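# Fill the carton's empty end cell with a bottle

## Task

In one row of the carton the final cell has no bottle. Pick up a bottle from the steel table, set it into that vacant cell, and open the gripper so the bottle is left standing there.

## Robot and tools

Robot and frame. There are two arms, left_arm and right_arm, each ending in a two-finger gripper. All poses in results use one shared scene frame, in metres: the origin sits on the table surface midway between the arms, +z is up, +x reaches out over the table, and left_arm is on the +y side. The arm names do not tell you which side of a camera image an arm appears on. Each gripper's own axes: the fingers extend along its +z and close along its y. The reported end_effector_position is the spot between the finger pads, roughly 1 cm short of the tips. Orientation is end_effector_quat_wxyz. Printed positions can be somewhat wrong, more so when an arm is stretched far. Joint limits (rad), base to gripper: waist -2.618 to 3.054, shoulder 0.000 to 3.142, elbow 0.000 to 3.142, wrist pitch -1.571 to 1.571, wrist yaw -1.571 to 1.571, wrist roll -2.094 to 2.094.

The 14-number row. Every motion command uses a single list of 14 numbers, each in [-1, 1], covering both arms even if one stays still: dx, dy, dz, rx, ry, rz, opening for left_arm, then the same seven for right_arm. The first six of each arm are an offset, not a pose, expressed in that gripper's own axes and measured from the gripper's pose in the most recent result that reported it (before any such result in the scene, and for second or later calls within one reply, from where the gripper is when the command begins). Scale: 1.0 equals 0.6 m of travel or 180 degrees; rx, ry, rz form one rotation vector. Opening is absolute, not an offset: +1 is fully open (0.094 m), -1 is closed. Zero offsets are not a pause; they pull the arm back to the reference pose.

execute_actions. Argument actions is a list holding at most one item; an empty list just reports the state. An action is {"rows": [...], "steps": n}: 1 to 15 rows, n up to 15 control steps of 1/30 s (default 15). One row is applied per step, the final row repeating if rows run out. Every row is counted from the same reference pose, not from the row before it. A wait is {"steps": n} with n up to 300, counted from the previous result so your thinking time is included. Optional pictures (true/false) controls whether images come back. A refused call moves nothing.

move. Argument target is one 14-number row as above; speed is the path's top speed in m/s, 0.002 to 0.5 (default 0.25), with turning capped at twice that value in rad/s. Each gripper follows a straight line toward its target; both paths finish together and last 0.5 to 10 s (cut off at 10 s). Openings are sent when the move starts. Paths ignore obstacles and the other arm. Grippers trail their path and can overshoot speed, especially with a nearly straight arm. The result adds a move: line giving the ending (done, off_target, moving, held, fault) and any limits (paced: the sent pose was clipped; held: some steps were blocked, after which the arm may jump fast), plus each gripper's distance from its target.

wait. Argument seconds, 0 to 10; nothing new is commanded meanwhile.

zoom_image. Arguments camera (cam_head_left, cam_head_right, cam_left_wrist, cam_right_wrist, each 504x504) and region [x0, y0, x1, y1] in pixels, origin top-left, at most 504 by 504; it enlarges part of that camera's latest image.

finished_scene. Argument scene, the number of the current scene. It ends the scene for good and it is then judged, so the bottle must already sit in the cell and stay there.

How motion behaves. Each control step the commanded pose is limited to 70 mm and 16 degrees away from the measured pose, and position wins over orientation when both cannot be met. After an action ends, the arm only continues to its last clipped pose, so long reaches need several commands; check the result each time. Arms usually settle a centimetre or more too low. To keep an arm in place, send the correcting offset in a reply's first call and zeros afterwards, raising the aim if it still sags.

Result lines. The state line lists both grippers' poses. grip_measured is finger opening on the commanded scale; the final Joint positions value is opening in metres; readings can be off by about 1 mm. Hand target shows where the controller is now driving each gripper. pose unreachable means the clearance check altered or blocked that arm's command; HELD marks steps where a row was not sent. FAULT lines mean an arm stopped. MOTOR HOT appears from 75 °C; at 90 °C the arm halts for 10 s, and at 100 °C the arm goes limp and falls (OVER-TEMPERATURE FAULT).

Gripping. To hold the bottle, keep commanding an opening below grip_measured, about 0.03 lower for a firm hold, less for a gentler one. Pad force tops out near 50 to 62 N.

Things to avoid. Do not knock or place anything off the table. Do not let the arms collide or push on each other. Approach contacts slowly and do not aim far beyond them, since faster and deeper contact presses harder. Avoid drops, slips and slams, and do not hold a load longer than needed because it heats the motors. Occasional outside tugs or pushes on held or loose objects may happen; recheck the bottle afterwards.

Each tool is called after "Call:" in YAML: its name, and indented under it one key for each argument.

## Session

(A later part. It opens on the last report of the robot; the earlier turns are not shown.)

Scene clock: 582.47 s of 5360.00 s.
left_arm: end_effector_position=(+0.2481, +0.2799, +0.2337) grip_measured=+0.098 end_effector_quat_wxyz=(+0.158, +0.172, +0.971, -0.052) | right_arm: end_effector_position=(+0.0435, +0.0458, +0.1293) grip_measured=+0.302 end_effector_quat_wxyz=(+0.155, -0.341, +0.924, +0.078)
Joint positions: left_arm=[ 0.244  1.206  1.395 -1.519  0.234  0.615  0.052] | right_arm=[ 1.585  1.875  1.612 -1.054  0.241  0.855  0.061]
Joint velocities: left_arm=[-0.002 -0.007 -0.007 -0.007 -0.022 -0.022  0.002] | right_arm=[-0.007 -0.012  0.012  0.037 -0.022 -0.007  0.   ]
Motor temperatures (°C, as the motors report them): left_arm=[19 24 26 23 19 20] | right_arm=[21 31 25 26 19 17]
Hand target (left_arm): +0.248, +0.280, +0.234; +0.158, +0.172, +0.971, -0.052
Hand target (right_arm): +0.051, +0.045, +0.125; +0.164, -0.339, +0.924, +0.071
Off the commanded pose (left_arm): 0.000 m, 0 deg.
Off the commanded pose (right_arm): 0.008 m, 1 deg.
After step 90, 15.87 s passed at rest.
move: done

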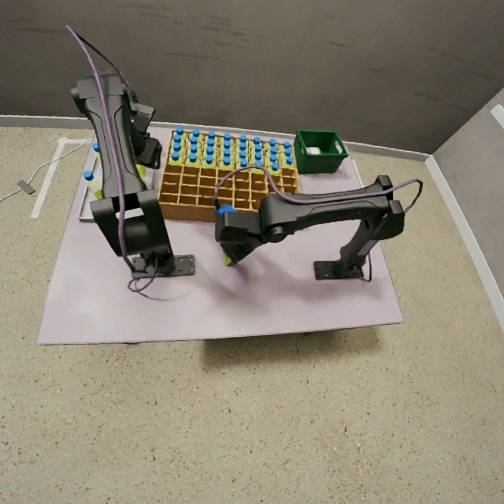

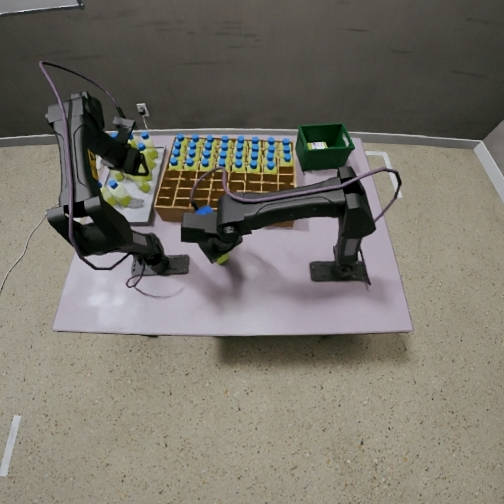

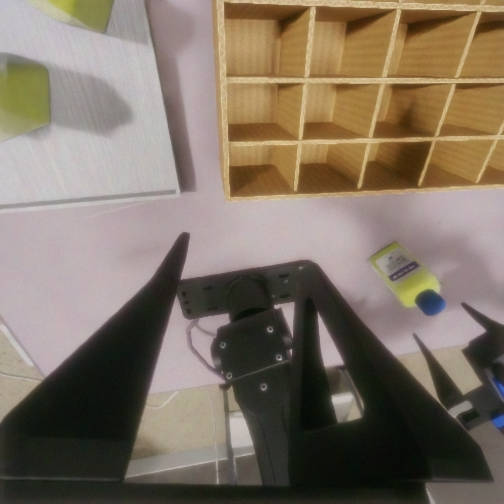

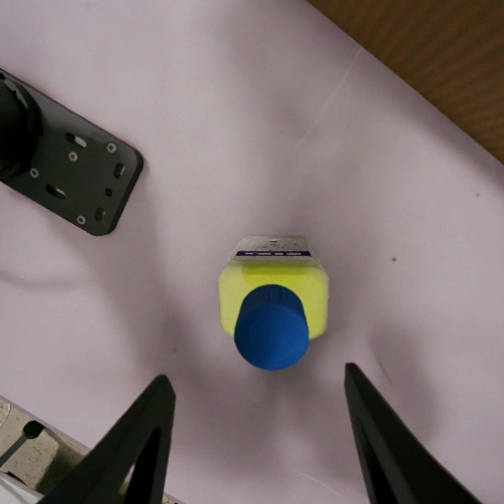

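Call:
move:
  target: [0,0,0,0,0,0,0.1, 0.0,-0.018,0.022,0.012,0.004,0,0.3]
  speed: 0.02

Scene clock: 605.63 s of 5360.00 s.
left_arm: end_effector_position=(+0.2481, +0.2799, +0.2337) grip_measured=+0.098 end_effector_quat_wxyz=(+0.158, +0.172, +0.971, -0.052) | right_arm: end_effector_position=(+0.0477, +0.0432, +0.1259) grip_measured=+0.302 end_effector_quat_wxyz=(+0.154, -0.339, +0.925, +0.073)
Joint positions: left_arm=[ 0.244  1.206  1.395 -1.519  0.234  0.615  0.052] | right_arm=[ 1.574  1.875  1.601 -1.052  0.241  0.852  0.061]
Joint velocities: left_arm=[ 0.002  0.007 -0.002 -0.051 -0.007 -0.007 -0.001] | right_arm=[-0.002 -0.002 -0.007 -0.051  0.022 -0.022 -0.   ]
Motor temperatures (°C, as the motors report them): left_arm=[19 24 25 23 19 20] | right_arm=[21 30 25 26 19 17]
Hand target (left_arm): +0.248, +0.280, +0.234; +0.158, +0.172, +0.971, -0.052
Hand target (right_arm): +0.054, +0.041, +0.117; +0.155, -0.338, +0.926, +0.058
Off the commanded pose (left_arm): 0.000 m, 0 deg.
Off the commanded pose (right_arm): 0.011 m, 2 deg.
After step 90, 18.83 s passed at rest.
move: off_target (right_arm)

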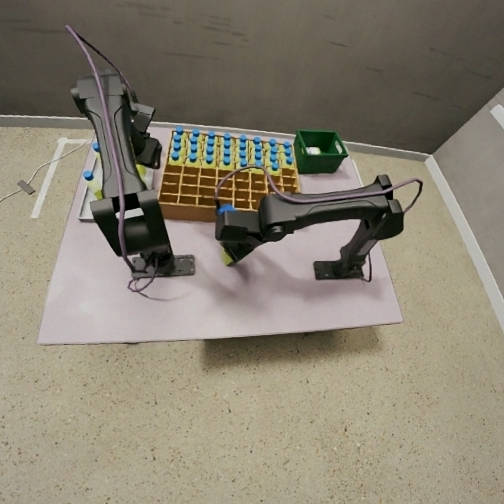

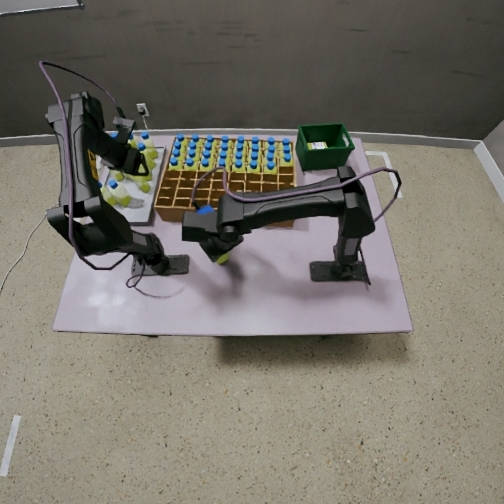

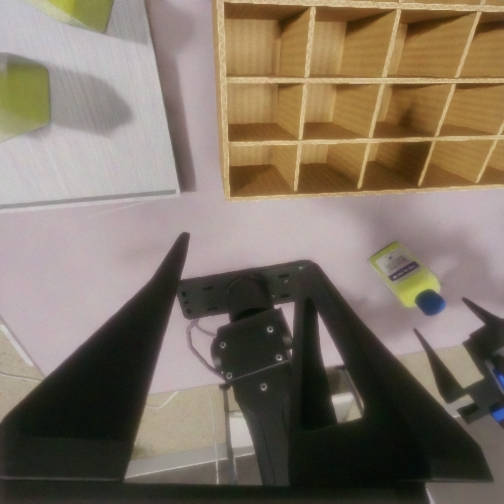

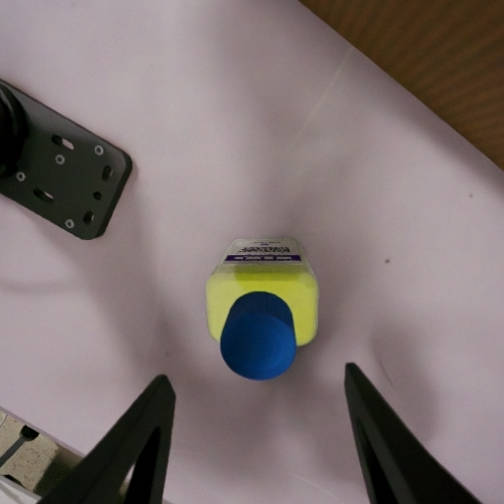

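Call:
move:
  target: [0,0,0,0,0,0,0.1, 0.0,0,0.042,0.015,0,0,0.3]
  speed: 0.03

Scene clock: 614.40 s of 5360.00 s.
left_arm: end_effector_position=(+0.2481, +0.2799, +0.2337) grip_measured=+0.098 end_effector_quat_wxyz=(+0.158, +0.172, +0.971, -0.052) | right_arm: end_effector_position=(+0.0492, +0.0480, +0.1077) grip_measured=+0.302 end_effector_quat_wxyz=(+0.153, -0.340, +0.926, +0.057)
Joint positions: left_arm=[ 0.244  1.206  1.395 -1.519  0.234  0.615  0.052] | right_arm=[ 1.574  1.925  1.601 -1.031  0.25   0.852  0.061]
Joint velocities: left_arm=[ 0.002  0.007 -0.002  0.022 -0.081 -0.037 -0.001] | right_arm=[-0.002  0.002  0.012 -0.066 -0.007 -0.022 -0.   ]
Motor temperatures (°C, as the motors report them): left_arm=[19 24 25 23 19 20] | right_arm=[21 30 25 26 19 17]
Hand target (left_arm): +0.248, +0.280, +0.234; +0.158, +0.172, +0.971, -0.052
Hand target (right_arm): +0.054, +0.049, +0.102; +0.161, -0.335, +0.927, +0.051
Off the commanded pose (left_arm): 0.000 m, 0 deg.
Off the commanded pose (right_arm): 0.007 m, 1 deg.
After step 90, 4.63 s passed at rest.
move: done

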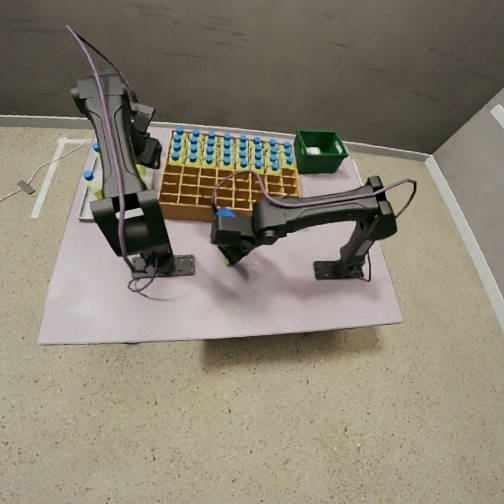

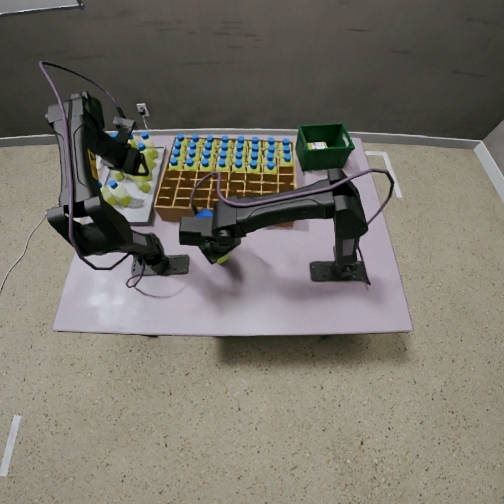

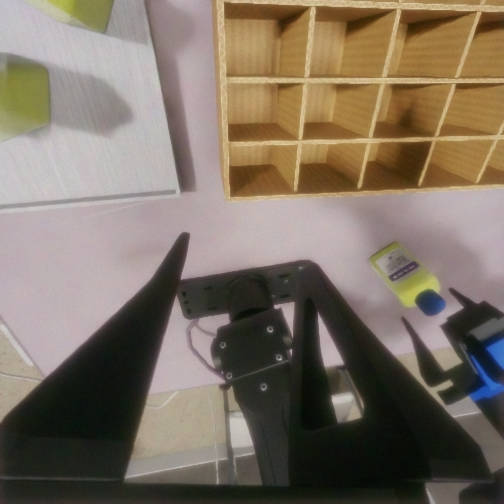

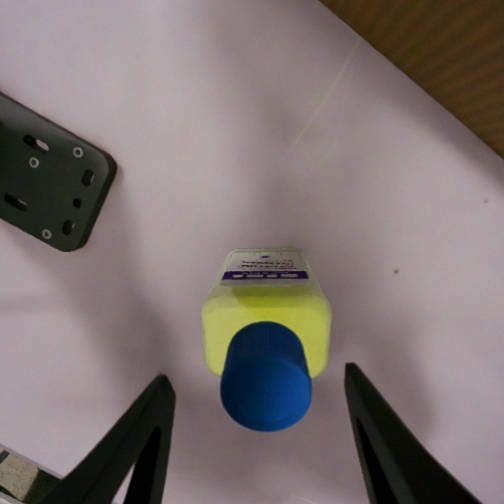

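Call:
zoom_image:
  camera: "cam_right_wrist"
  region: [150,290,370,504]

Region (150, 290, 370, 504) of cam_right_wrist's 504x504 image, scaled by 2.291, with more detail than that image has; it fills the top 490 rows of this view, and the rest is white.

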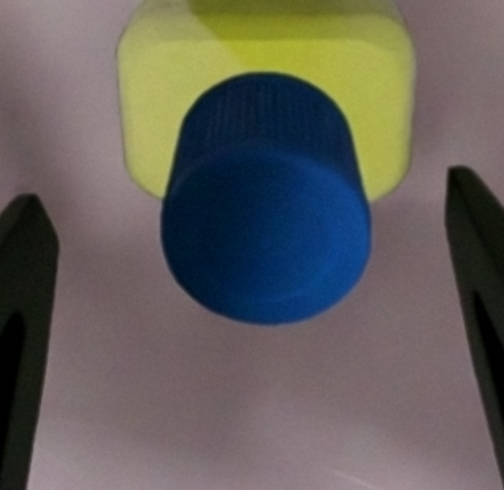

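Call:
move:
  target: [0,0,0,0,0,0,0.1, -0.004,-0.012,0.010,0,0,0,0.3]
  speed: 0.02

Scene clock: 629.67 s of 5360.00 s.
left_arm: end_effector_position=(+0.2481, +0.2799, +0.2337) grip_measured=+0.098 end_effector_quat_wxyz=(+0.158, +0.172, +0.971, -0.052) | right_arm: end_effector_position=(+0.0532, +0.0455, +0.1018) grip_measured=+0.302 end_effector_quat_wxyz=(+0.150, -0.342, +0.926, +0.054)
Joint positions: left_arm=[ 0.244  1.206  1.395 -1.519  0.234  0.615  0.052] | right_arm=[ 1.562  1.925  1.58  -1.016  0.243  0.839  0.061]
Joint velocities: left_arm=[ 0.012 -0.007 -0.007 -0.022  0.022  0.007 -0.001] | right_arm=[-0.012 -0.007 -0.012  0.037  0.022 -0.066  0.001]
Motor temperatures (°C, as the motors report them): left_arm=[19 24 25 23 19 20] | right_arm=[21 30 25 25 19 17]
Hand target (left_arm): +0.248, +0.280, +0.234; +0.158, +0.172, +0.971, -0.052
Hand target (right_arm): +0.057, +0.045, +0.103; +0.153, -0.340, +0.926, +0.057
Off the commanded pose (left_arm): 0.000 m, 0 deg.
Off the commanded pose (right_arm): 0.004 m, 1 deg.
After step 90, 11.50 s passed at rest.
move: done

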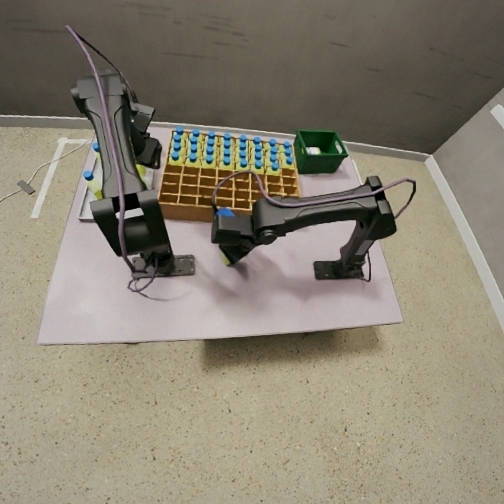

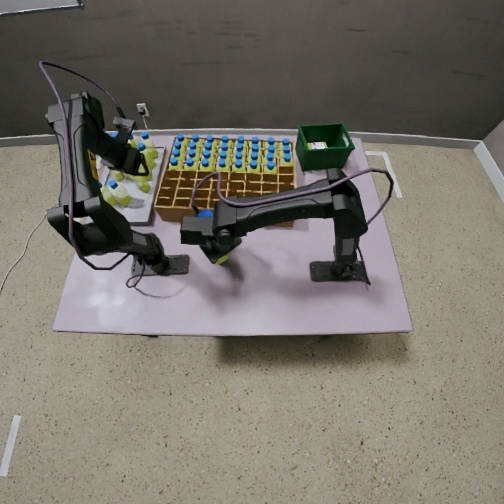

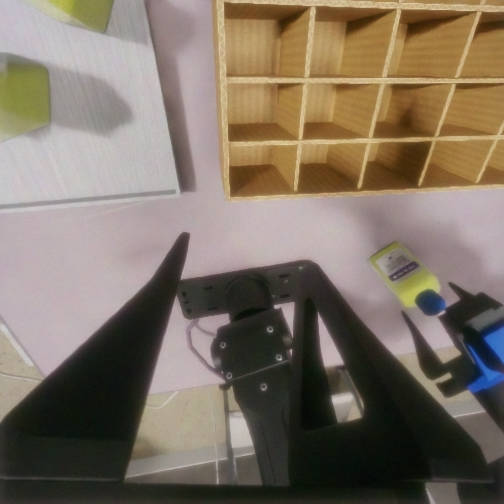

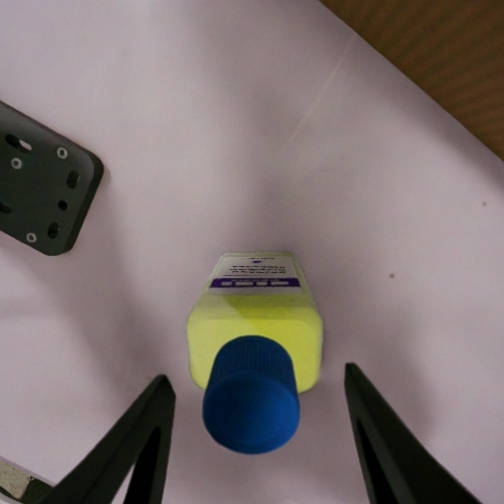

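Call:
execute_actions:
  actions:
    - {"rows":[[0,0,0,0,0,0,0.1,0,0.003,0,0,0,0,0.2],[0,0,0,0,0,0,0.1,0,0.003,0,0,0,0,0.1],[0,0,0,0,0,0,0.1,0,0.003,0,0,0,0,0.0],[0,0,0,0,0,0,0.1,0,0.003,0,0,0,0,-0.1],[0,0,0,0,0,0,0.1,0,0.003,0,0,0,0,-0.17],[0,0,0,0,0,0,0.1,0,0.003,0,0,0,0,-0.23],[0,0,0,0,0,0,0.1,0,0.003,0,0,0,0,-0.28],[0,0,0,0,0,0,0.1,0,0.003,0,0,0,0,-0.31],[0,0,0,0,0,0,0.1,0,0.003,0,0,0,0,-0.34],[0,0,0,0,0,0,0.1,0,0.003,0,0,0,0,-0.36],[0,0,0,0,0,0,0.1,0,0.003,0,0,0,0,-0.38],[0,0,0,0,0,0,0.1,0,0.003,0,0,0,0,-0.40],[0,0,0,0,0,0,0.1,0,0.003,0,0,0,0,-0.42],[0,0,0,0,0,0,0.1,0,0.003,0,0,0,0,-0.44],[0,0,0,0,0,0,0.1,0,0.003,0,0,0,0,-0.46]],"steps":15}

Scene clock: 641.20 s of 5360.00 s.
left_arm: end_effector_position=(+0.2481, +0.2799, +0.2337) grip_measured=+0.098 end_effector_quat_wxyz=(+0.158, +0.172, +0.971, -0.052) | right_arm: end_effector_position=(+0.0527, +0.0460, +0.1018) grip_measured=-0.441 end_effector_quat_wxyz=(+0.149, -0.342, +0.926, +0.055)
Joint positions: left_arm=[ 0.244  1.206  1.395 -1.519  0.234  0.615  0.052] | right_arm=[ 1.562  1.925  1.58  -1.014  0.241  0.838  0.026]
Joint velocities: left_arm=[ 0.012  0.017 -0.017 -0.022  0.037  0.007 -0.001] | right_arm=[ 0.002  0.002  0.012  0.066 -0.066  0.022 -0.013]
Motor temperatures (°C, as the motors report them): left_arm=[19 24 25 23 19 20] | right_arm=[21 31 25 25 19 17]
Hand target (left_arm): +0.248, +0.280, +0.234; +0.158, +0.172, +0.971, -0.052
Hand target (right_arm): +0.052, +0.047, +0.102; +0.150, -0.341, +0.926, +0.054
Off the commanded pose (left_arm): 0.000 m, 0 deg.
Off the commanded pose (right_arm): 0.001 m, 0 deg.
Steps of this call (steps 1 to 90: nothing new was sent; then 8.03 s passed at rest; steps 91 to 105: all 15 steps of this action). Readings (end_effector_position):
91: left_arm (+0.2481, +0.2799, +0.2337) | right_arm (+0.0531, +0.0460, +0.1019)
92: left_arm (+0.2481, +0.2799, +0.2337) | right_arm (+0.0530, +0.0460, +0.1018)
94: left_arm (+0.2481, +0.2799, +0.2337) | right_arm (+0.0530, +0.0460, +0.1018)
98: left_arm (+0.2481, +0.2799, +0.2337) | right_arm (+0.0529, +0.0460, +0.1018)
105: the state above

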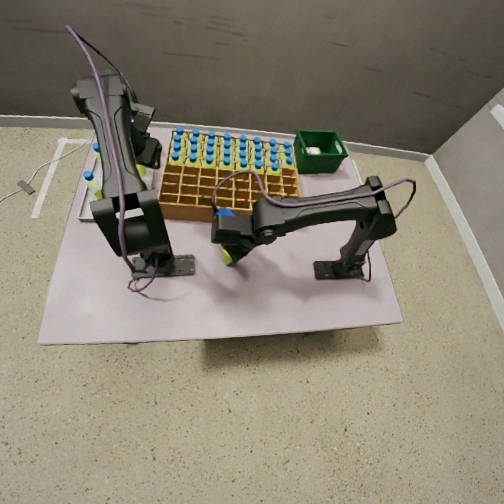

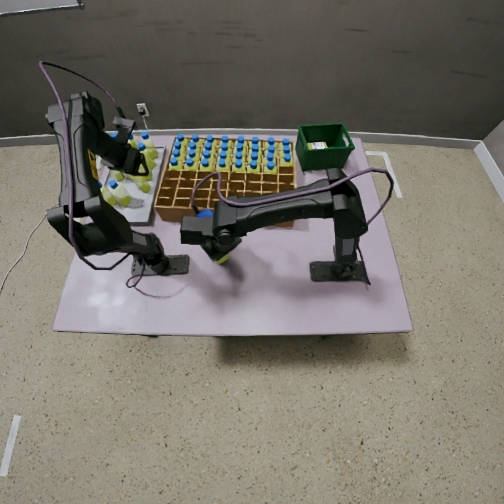

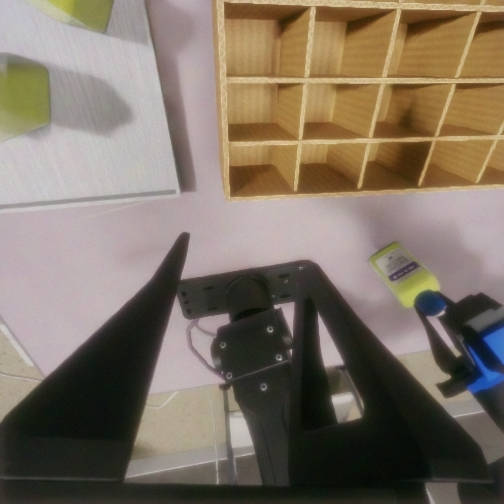

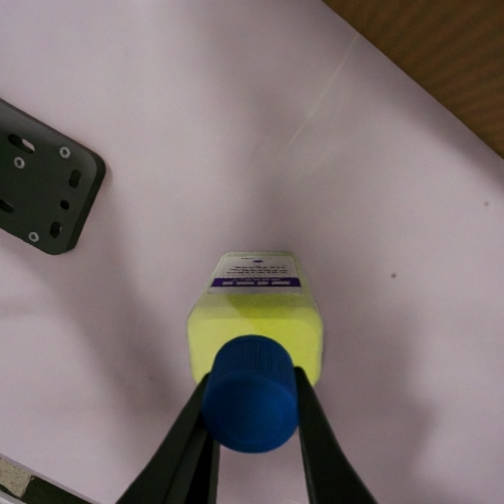

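Call:
execute_actions:
  actions:
    - {"rows":[[0,0,0,0,0,0,0.1,0,0,0,0,0,0,-0.46]],"steps":10}

Scene clock: 643.53 s of 5360.00 s.
left_arm: end_effector_position=(+0.2481, +0.2799, +0.2337) grip_measured=+0.098 end_effector_quat_wxyz=(+0.158, +0.172, +0.971, -0.052) | right_arm: end_effector_position=(+0.0527, +0.0460, +0.1018) grip_measured=-0.446 end_effector_quat_wxyz=(+0.149, -0.342, +0.926, +0.055)
Joint positions: left_arm=[ 0.244  1.206  1.395 -1.519  0.234  0.615  0.052] | right_arm=[ 1.562  1.925  1.58  -1.014  0.241  0.838  0.026]
Joint velocities: left_arm=[ 0.002 -0.002 -0.007 -0.066  0.037  0.022  0.001] | right_arm=[ 0.002  0.027 -0.022  0.022 -0.007 -0.007 -0.   ]
Motor temperatures (°C, as the motors report them): left_arm=[19 24 25 23 19 20] | right_arm=[21 31 25 25 19 17]
Hand target (left_arm): +0.248, +0.280, +0.234; +0.158, +0.172, +0.971, -0.052
Hand target (right_arm): +0.053, +0.046, +0.102; +0.149, -0.342, +0.926, +0.055
Off the commanded pose (left_arm): 0.000 m, 0 deg.
Off the commanded pose (right_arm): 0.000 m, 0 deg.
Steps of this call (steps 1 to 60: nothing new was sent; steps 61 to 70: all 10 steps of this action). Readings (end_effector_position):
61: left_arm (+0.2481, +0.2799, +0.2337) | right_arm (+0.0527, +0.0460, +0.1018)
62: left_arm (+0.2481, +0.2799, +0.2337) | right_arm (+0.0527, +0.0460, +0.1018)
64: left_arm (+0.2481, +0.2799, +0.2337) | right_arm (+0.0527, +0.0460, +0.1018)
68: left_arm (+0.2481, +0.2799, +0.2337) | right_arm (+0.0527, +0.0460, +0.1018)
70: the state above

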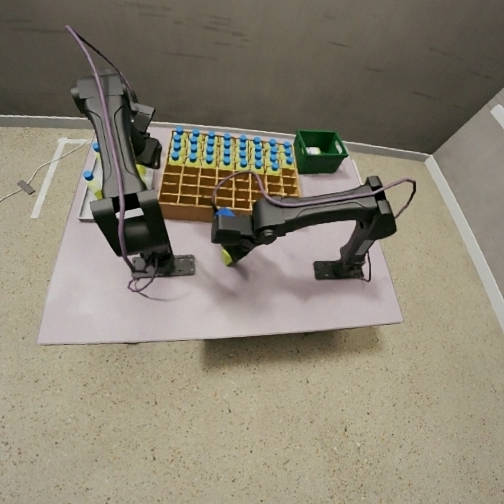

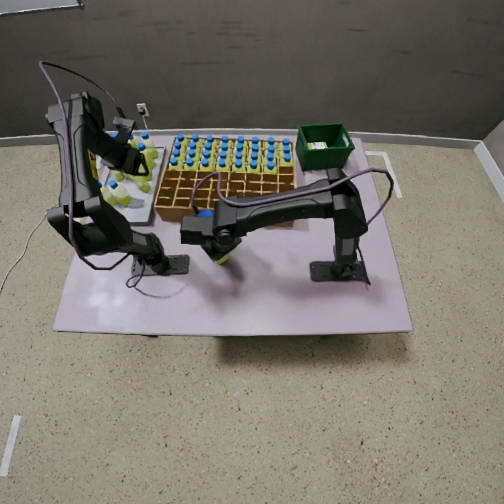

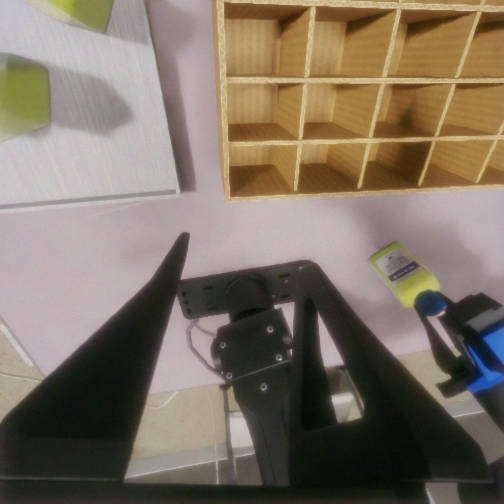

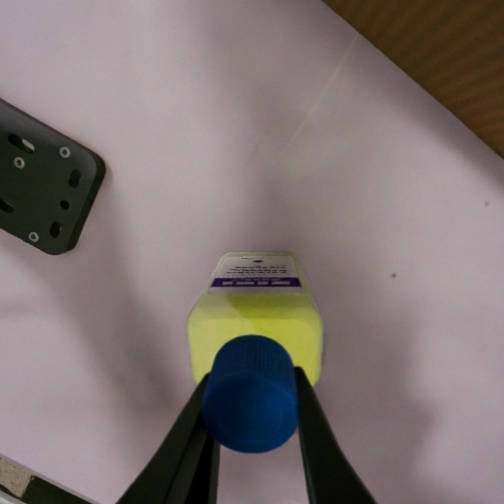

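Call:
execute_actions:
  actions:
    - {"rows":[[0,0,0,0,0,0,0.1,0,0,0,0,0,0,-0.48]],"steps":6}
  pictures: false

Call:
move:
  target: [0,0,0,0,0,0,0.1, -0.034,0,-0.105,0,-0.012,0,-0.48]
  speed: 0.05

Scene clock: 655.33 s of 5360.00 s.
left_arm: end_effector_position=(+0.2481, +0.2799, +0.2337) grip_measured=+0.098 end_effector_quat_wxyz=(+0.158, +0.172, +0.971, -0.052) | right_arm: end_effector_position=(+0.0526, +0.0460, +0.1017) grip_measured=-0.460 end_effector_quat_wxyz=(+0.149, -0.342, +0.926, +0.055)
Joint positions: left_arm=[ 0.244  1.206  1.395 -1.519  0.234  0.615  0.052] | right_arm=[ 1.562  1.925  1.58  -1.014  0.24   0.838  0.025]
Joint velocities: left_arm=[ 0.002  0.007  0.007  0.022 -0.051 -0.051 -0.   ] | right_arm=[-0.002 -0.007 -0.007  0.051 -0.095  0.022 -0.   ]
Motor temperatures (°C, as the motors report them): left_arm=[19 24 25 22 19 20] | right_arm=[21 31 25 25 19 17]
Hand target (left_arm): +0.248, +0.280, +0.234; +0.158, +0.172, +0.971, -0.052
Hand target (right_arm): +0.053, +0.046, +0.102; +0.149, -0.342, +0.926, +0.055
Off the commanded pose (left_arm): 0.000 m, 0 deg.
Off the commanded pose (right_arm): 0.000 m, 0 deg.
Steps of this call (steps 1 to 90: nothing new was sent; then 8.60 s passed at rest; steps 91 to 96: all 6 steps of this action). Readings (end_effector_position):
91: left_arm (+0.2481, +0.2799, +0.2337) | right_arm (+0.0526, +0.0460, +0.1017)
92: left_arm (+0.2481, +0.2799, +0.2337) | right_arm (+0.0526, +0.0460, +0.1017)
94: left_arm (+0.2481, +0.2799, +0.2337) | right_arm (+0.0526, +0.0460, +0.1017)
96: the state above

Scene clock: 657.40 s of 5360.00 s.
left_arm: end_effector_position=(+0.2481, +0.2799, +0.2337) grip_measured=+0.098 end_effector_quat_wxyz=(+0.158, +0.172, +0.971, -0.052) | right_arm: end_effector_position=(+0.0532, +0.0435, +0.1518) grip_measured=-0.460 end_effector_quat_wxyz=(+0.148, -0.342, +0.927, +0.049)
Joint positions: left_arm=[ 0.244  1.206  1.395 -1.519  0.234  0.615  0.052] | right_arm=[ 1.562  1.925  1.781 -1.226  0.243  0.839  0.025]
Joint velocities: left_arm=[ 0.002 -0.012 -0.007 -0.037  0.022 -0.037  0.001] | right_arm=[-0.007  0.007  0.007  0.007 -0.051  0.022 -0.   ]
Motor temperatures (°C, as the motors report them): left_arm=[19 24 25 22 19 20] | right_arm=[21 31 25 25 19 17]
Hand target (left_arm): +0.248, +0.280, +0.234; +0.158, +0.172, +0.971, -0.052
Hand target (right_arm): +0.052, +0.046, +0.168; +0.166, -0.341, +0.923, +0.062
Off the commanded pose (left_arm): 0.000 m, 0 deg.
Off the commanded pose (right_arm): 0.016 m, 3 deg.
move: off_target (right_arm)

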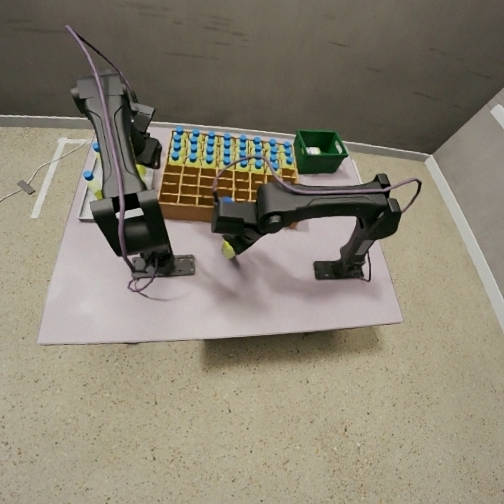

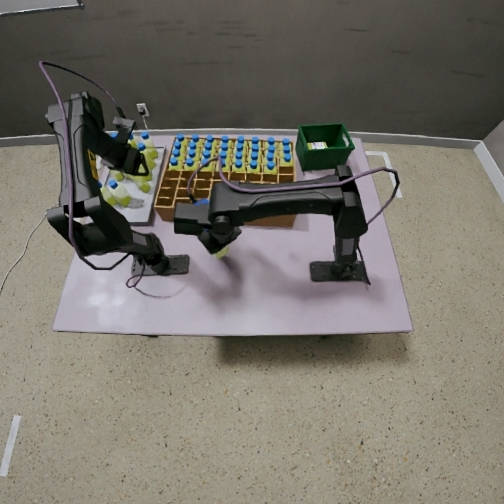

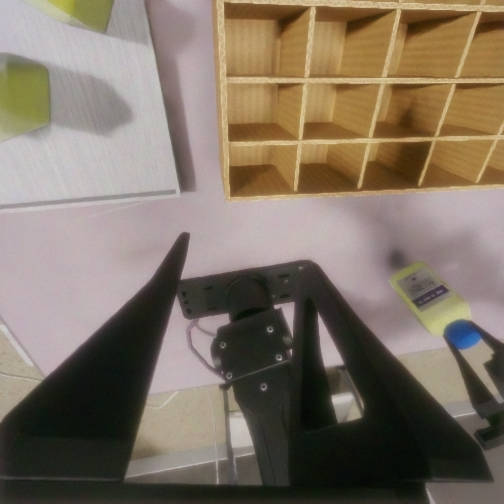

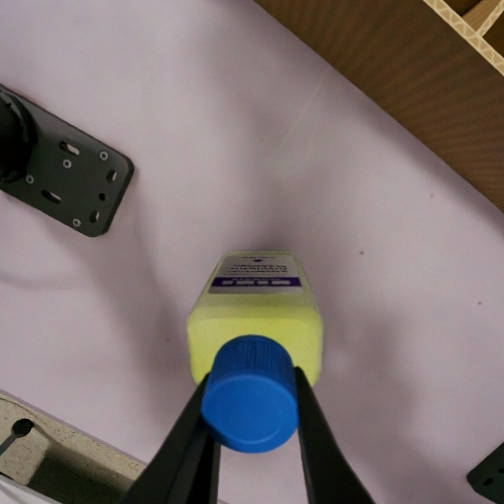

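Call:
move:
  target: [0,0,0,0,0,0,0.1, 0.0355,-0.243,-0.160,0.0343,-0.015,0.1057,-0.48]
  speed: 0.1

Scene clock: 664.57 s of 5360.00 s.
left_arm: end_effector_position=(+0.2481, +0.2799, +0.2337) grip_measured=+0.098 end_effector_quat_wxyz=(+0.158, +0.172, +0.971, -0.052) | right_arm: end_effector_position=(+0.1012, -0.0903, +0.2339) grip_measured=-0.460 end_effector_quat_wxyz=(+0.163, -0.185, +0.969, +0.032)
Joint positions: left_arm=[ 0.244  1.206  1.395 -1.519  0.234  0.615  0.052] | right_arm=[ 1.419  1.531  1.652 -1.518  0.288  1.025  0.025]
Joint velocities: left_arm=[ 0.002 -0.007 -0.002 -0.007  0.022  0.007  0.001] | right_arm=[-0.002 -0.007  0.007  0.037 -0.022  0.007  0.001]
Motor temperatures (°C, as the motors report them): left_arm=[19 24 25 22 19 20] | right_arm=[21 31 26 25 19 17]
Hand target (left_arm): +0.248, +0.280, +0.234; +0.158, +0.172, +0.971, -0.052
Hand target (right_arm): +0.108, -0.099, +0.240; +0.178, -0.175, +0.968, +0.031
Off the commanded pose (left_arm): 0.000 m, 0 deg.
Off the commanded pose (right_arm): 0.013 m, 2 deg.
After step 90, 1.97 s passed at rest.
move: off_target (right_arm)

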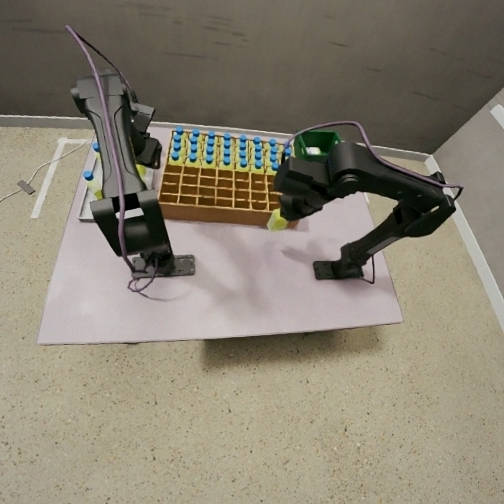

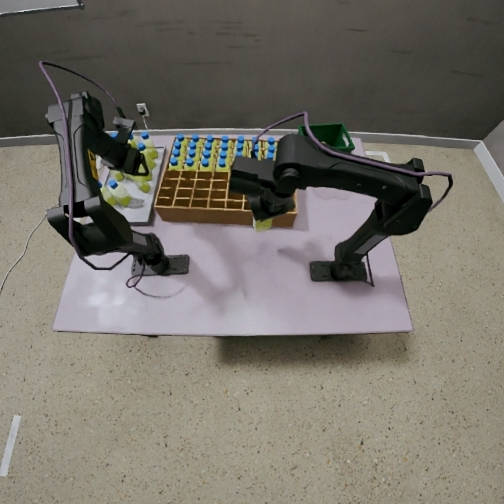

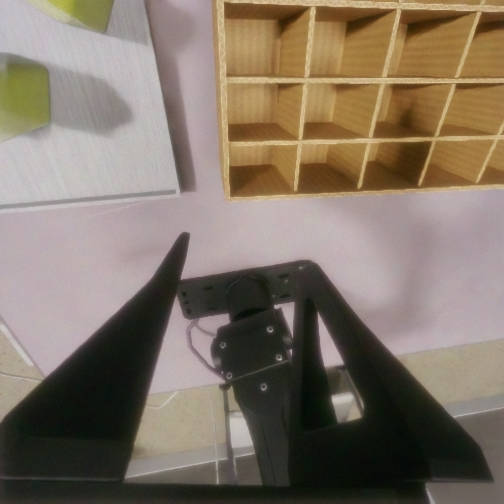

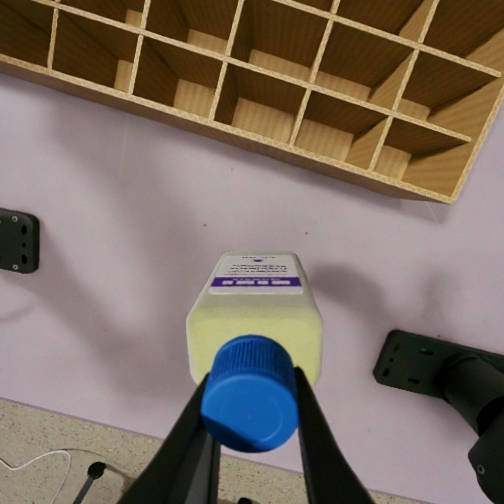

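Call:
move:
  target: [0,0,0,0,0,0,0.1, -0.211,-0.262,0.032,0.0326,-0.01,0.0946,-0.48]
  speed: 0.1

Scene clock: 682.47 s of 5360.00 s.
left_arm: end_effector_position=(+0.2481, +0.2799, +0.2337) grip_measured=+0.098 end_effector_quat_wxyz=(+0.158, +0.172, +0.971, -0.052) | right_arm: end_effector_position=(+0.2699, -0.1968, +0.2506) grip_measured=-0.460 end_effector_quat_wxyz=(+0.167, -0.032, +0.985, +0.000)
Joint positions: left_arm=[ 0.244  1.206  1.395 -1.519  0.234  0.615  0.052] | right_arm=[ 0.688  1.545  1.73  -1.487  0.204  0.603  0.025]
Joint velocities: left_arm=[-0.012 -0.017 -0.017 -0.051  0.007 -0.022 -0.001] | right_arm=[ 0.007 -0.002 -0.007 -0.007 -0.037 -0.037 -0.   ]
Motor temperatures (°C, as the motors report them): left_arm=[19 24 25 22 19 20] | right_arm=[21 30 25 25 19 17]
Hand target (left_arm): +0.248, +0.280, +0.234; +0.158, +0.172, +0.971, -0.052
Hand target (right_arm): +0.279, -0.194, +0.259; +0.185, -0.031, +0.982, +0.009
Off the commanded pose (left_arm): 0.000 m, 0 deg.
Off the commanded pose (right_arm): 0.011 m, 2 deg.
After step 90, 12.43 s passed at rest.
move: off_target (right_arm)

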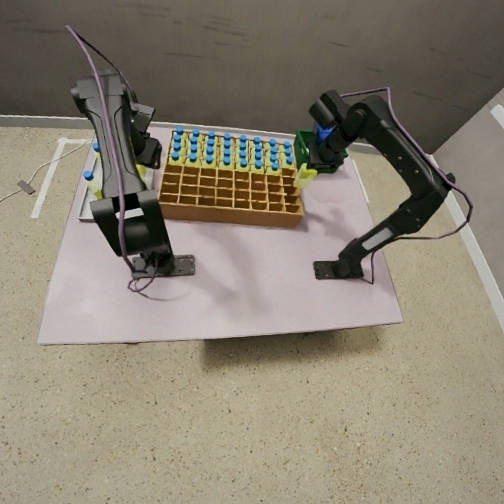

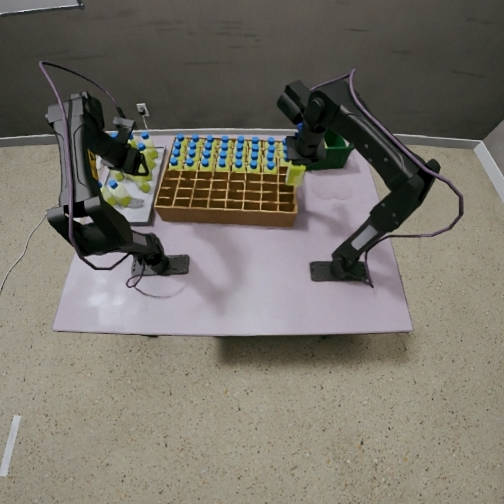

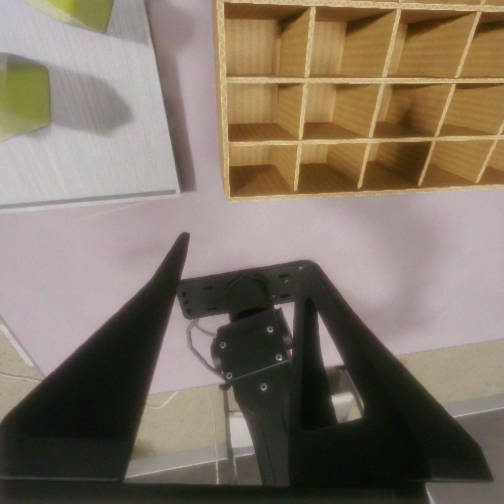

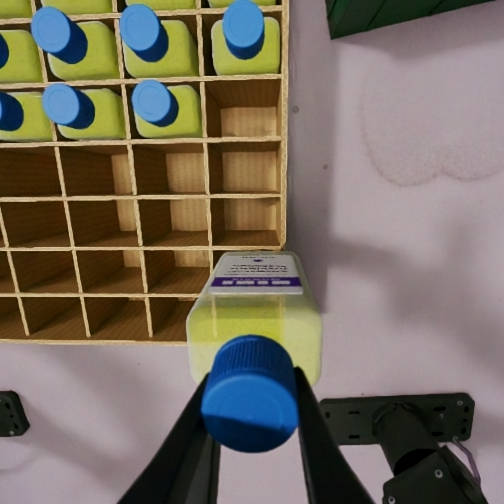

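Call:
move:
  target: [0,0,0,0,0,0,0.1, -0.197,0.003,0.0755,0,-0.012,0,-0.48]
  speed: 0.07

Scene clock: 709.07 s of 5360.00 s.
left_arm: end_effector_position=(+0.2481, +0.2799, +0.2337) grip_measured=+0.098 end_effector_quat_wxyz=(+0.158, +0.172, +0.971, -0.052) | right_arm: end_effector_position=(+0.3905, -0.1880, +0.2374) grip_measured=-0.460 end_effector_quat_wxyz=(+0.174, -0.035, +0.984, -0.003)
Joint positions: left_arm=[ 0.244  1.206  1.395 -1.519  0.234  0.615  0.052] | right_arm=[ 0.499  1.939  2.136 -1.457  0.162  0.412  0.025]
Joint velocities: left_arm=[-0.007 -0.017  0.007  0.007 -0.022  0.037 -0.   ] | right_arm=[ 0.012 -0.012 -0.007 -0.037 -0.022 -0.051 -0.   ]
Motor temperatures (°C, as the motors report them): left_arm=[19 24 25 22 19 20] | right_arm=[21 29 27 25 19 17]
Hand target (left_arm): +0.248, +0.280, +0.234; +0.158, +0.172, +0.971, -0.052
Hand target (right_arm): +0.397, -0.189, +0.245; +0.187, -0.033, +0.982, +0.000
Off the commanded pose (left_arm): 0.000 m, 0 deg.
Off the commanded pose (right_arm): 0.011 m, 1 deg.
After step 90, 21.43 s passed at rest.
move: off_target (right_arm)

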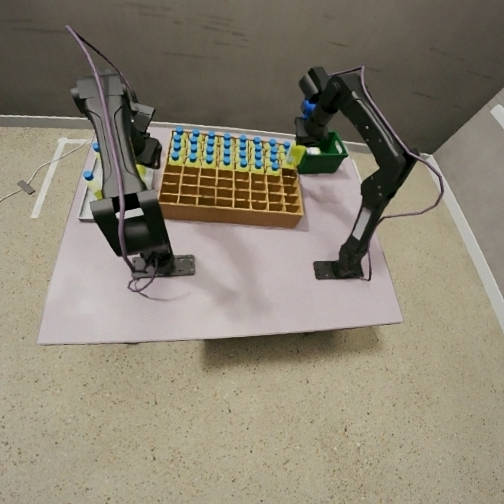

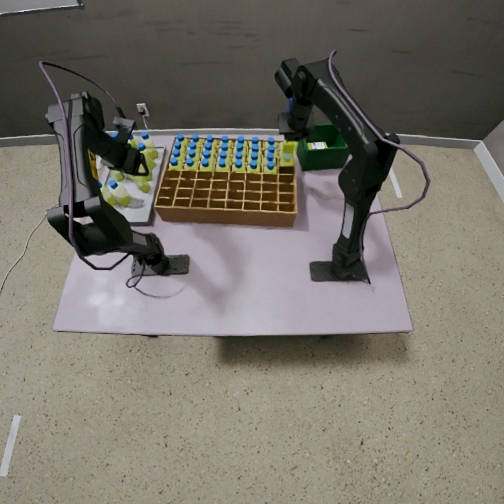

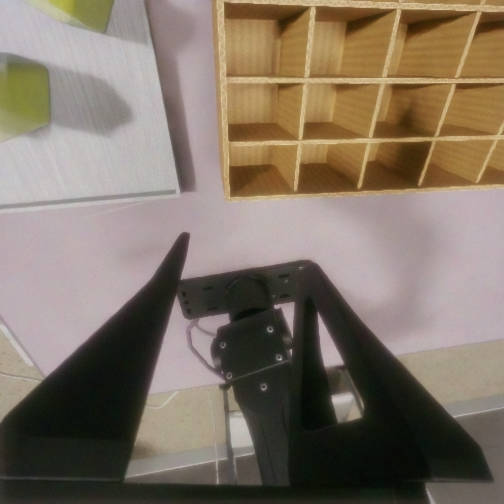

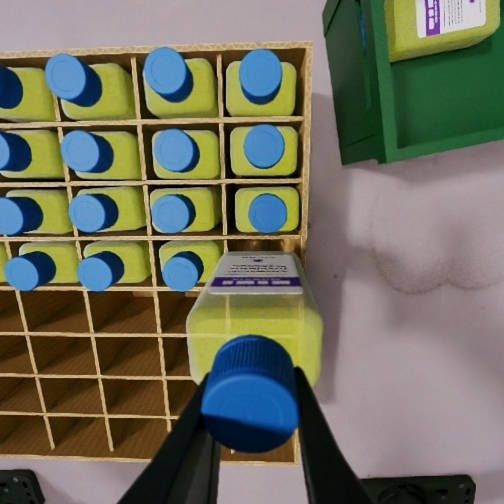

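Call:
zoom_image:
  camera: "cam_right_wrist"
  region: [170,190,350,350]

Region (170, 190, 350, 350) of cam_right_wrist's 504x504 image, scaled by 2.800, with more detail than that image has.

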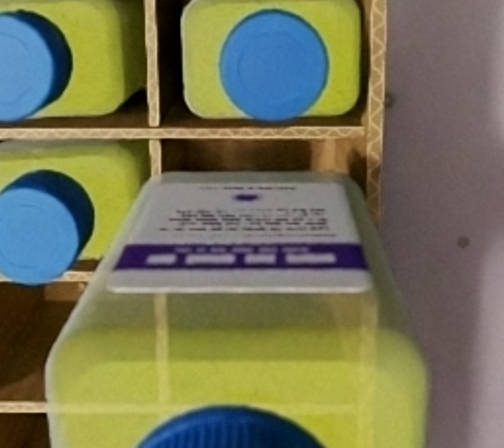

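Call:
move:
  target: [0,0,0,0,0,0,0.1, 0.006,-0.009,0.034,0,0,0,-0.48]
  speed: 0.03

Scene clock: 737.00 s of 5360.00 s.
left_arm: end_effector_position=(+0.2481, +0.2799, +0.2337) grip_measured=+0.098 end_effector_quat_wxyz=(+0.158, +0.172, +0.971, -0.052) | right_arm: end_effector_position=(+0.3912, -0.1903, +0.2030) grip_measured=-0.460 end_effector_quat_wxyz=(+0.149, -0.038, +0.988, -0.013)
Joint positions: left_arm=[ 0.244  1.206  1.395 -1.519  0.234  0.615  0.052] | right_arm=[ 0.49   1.939  2.005 -1.378  0.154  0.401  0.025]
Joint velocities: left_arm=[ 0.002 -0.012 -0.002  0.037 -0.007  0.037 -0.   ] | right_arm=[-0.017  0.012  0.007  0.051  0.022 -0.007 -0.002]
Motor temperatures (°C, as the motors report them): left_arm=[19 24 25 22 19 20] | right_arm=[21 31 28 25 19 17]
Hand target (left_arm): +0.248, +0.280, +0.234; +0.158, +0.172, +0.971, -0.052
Hand target (right_arm): +0.394, -0.194, +0.217; +0.174, -0.035, +0.984, -0.004
Off the commanded pose (left_arm): 0.000 m, 0 deg.
Off the commanded pose (right_arm): 0.015 m, 3 deg.
After step 90, 23.77 s passed at rest.
move: off_target (right_arm)

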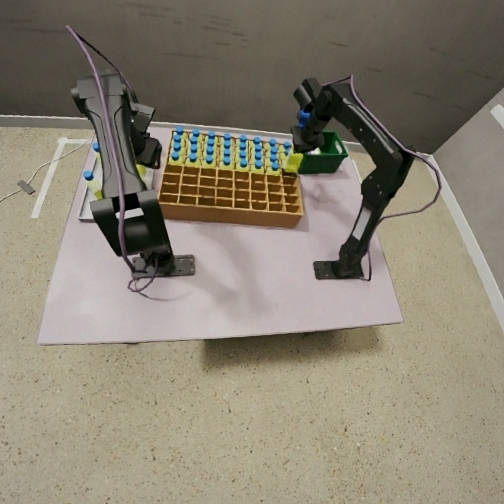

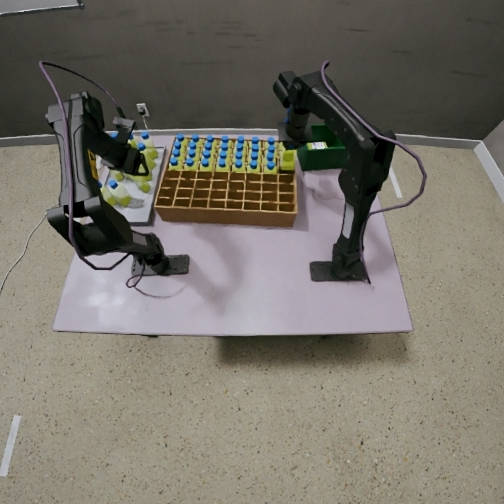

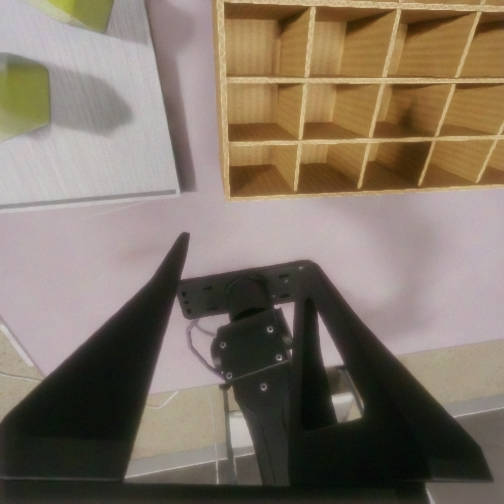

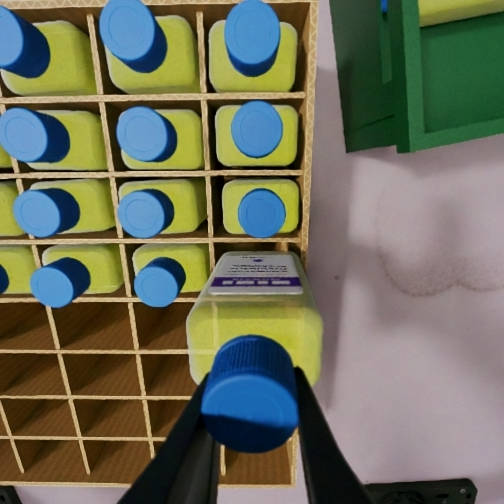

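Call:
zoom_image:
  camera: "cam_right_wrist"
  region: [170,190,350,350]

Region (170, 190, 350, 350) of cam_right_wrist's 504x504 image, scaled by 2.800, with more detail than that image has.

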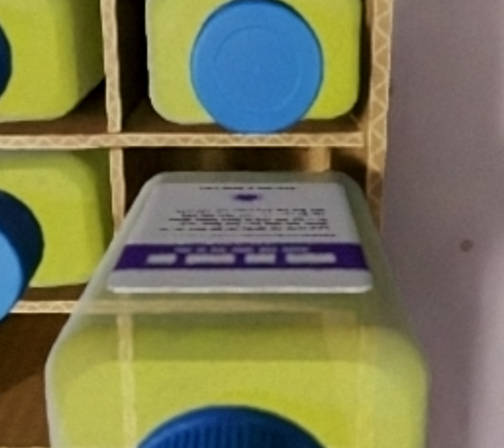

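Call:
move:
  target: [0,0,0,0,0,0,0.1, -0.012,-0.012,-0.026,-0.018,-0.022,0.002,-0.48]
  speed: 0.02

Scene clock: 770.17 s of 5360.00 s.
left_arm: end_effector_position=(+0.2481, +0.2799, +0.2337) grip_measured=+0.098 end_effector_quat_wxyz=(+0.158, +0.172, +0.971, -0.052) | right_arm: end_effector_position=(+0.3907, -0.1936, +0.2087) grip_measured=-0.460 end_effector_quat_wxyz=(+0.160, -0.043, +0.986, +0.008)
Joint positions: left_arm=[ 0.244  1.206  1.395 -1.519  0.234  0.615  0.052] | right_arm=[ 0.469  1.893  1.958 -1.337  0.119  0.373  0.025]
Joint velocities: left_arm=[ 0.002  0.022  0.002 -0.007 -0.081 -0.051  0.   ] | right_arm=[-0.017 -0.012 -0.002 -0.022 -0.051  0.037 -0.   ]
Motor temperatures (°C, as the motors report them): left_arm=[19 24 25 22 19 20] | right_arm=[21 35 26 25 19 17]
Hand target (left_arm): +0.248, +0.280, +0.234; +0.158, +0.172, +0.971, -0.052
Hand target (right_arm): +0.394, -0.197, +0.221; +0.182, -0.040, +0.982, +0.016
Off the commanded pose (left_arm): 0.000 m, 0 deg.
Off the commanded pose (right_arm): 0.012 m, 3 deg.
After step 90, 27.73 s passed at rest.
move: off_target (right_arm)

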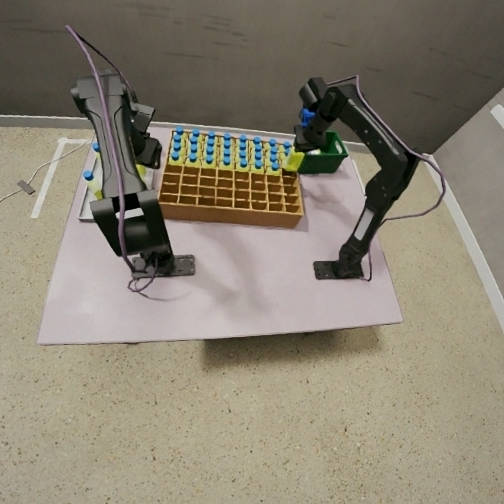

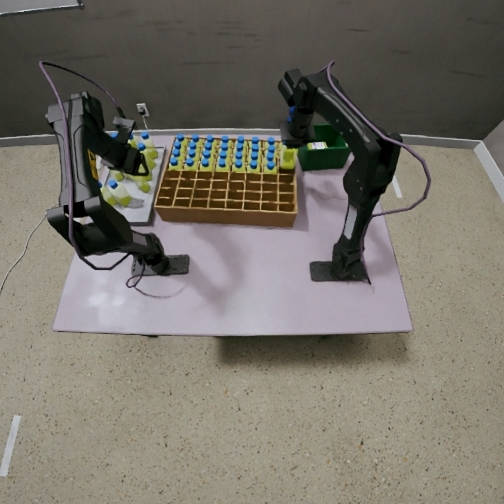

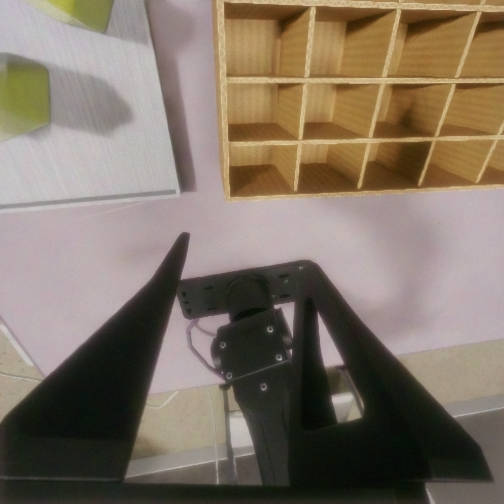

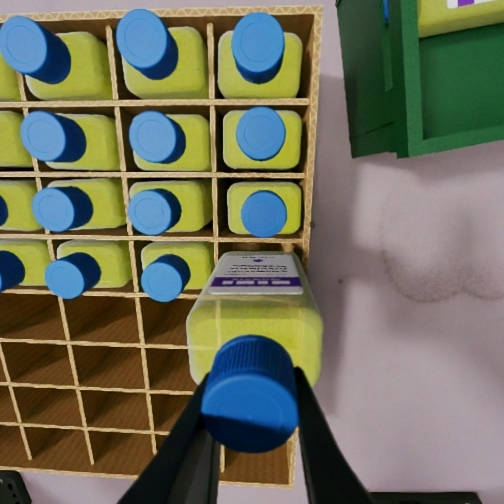

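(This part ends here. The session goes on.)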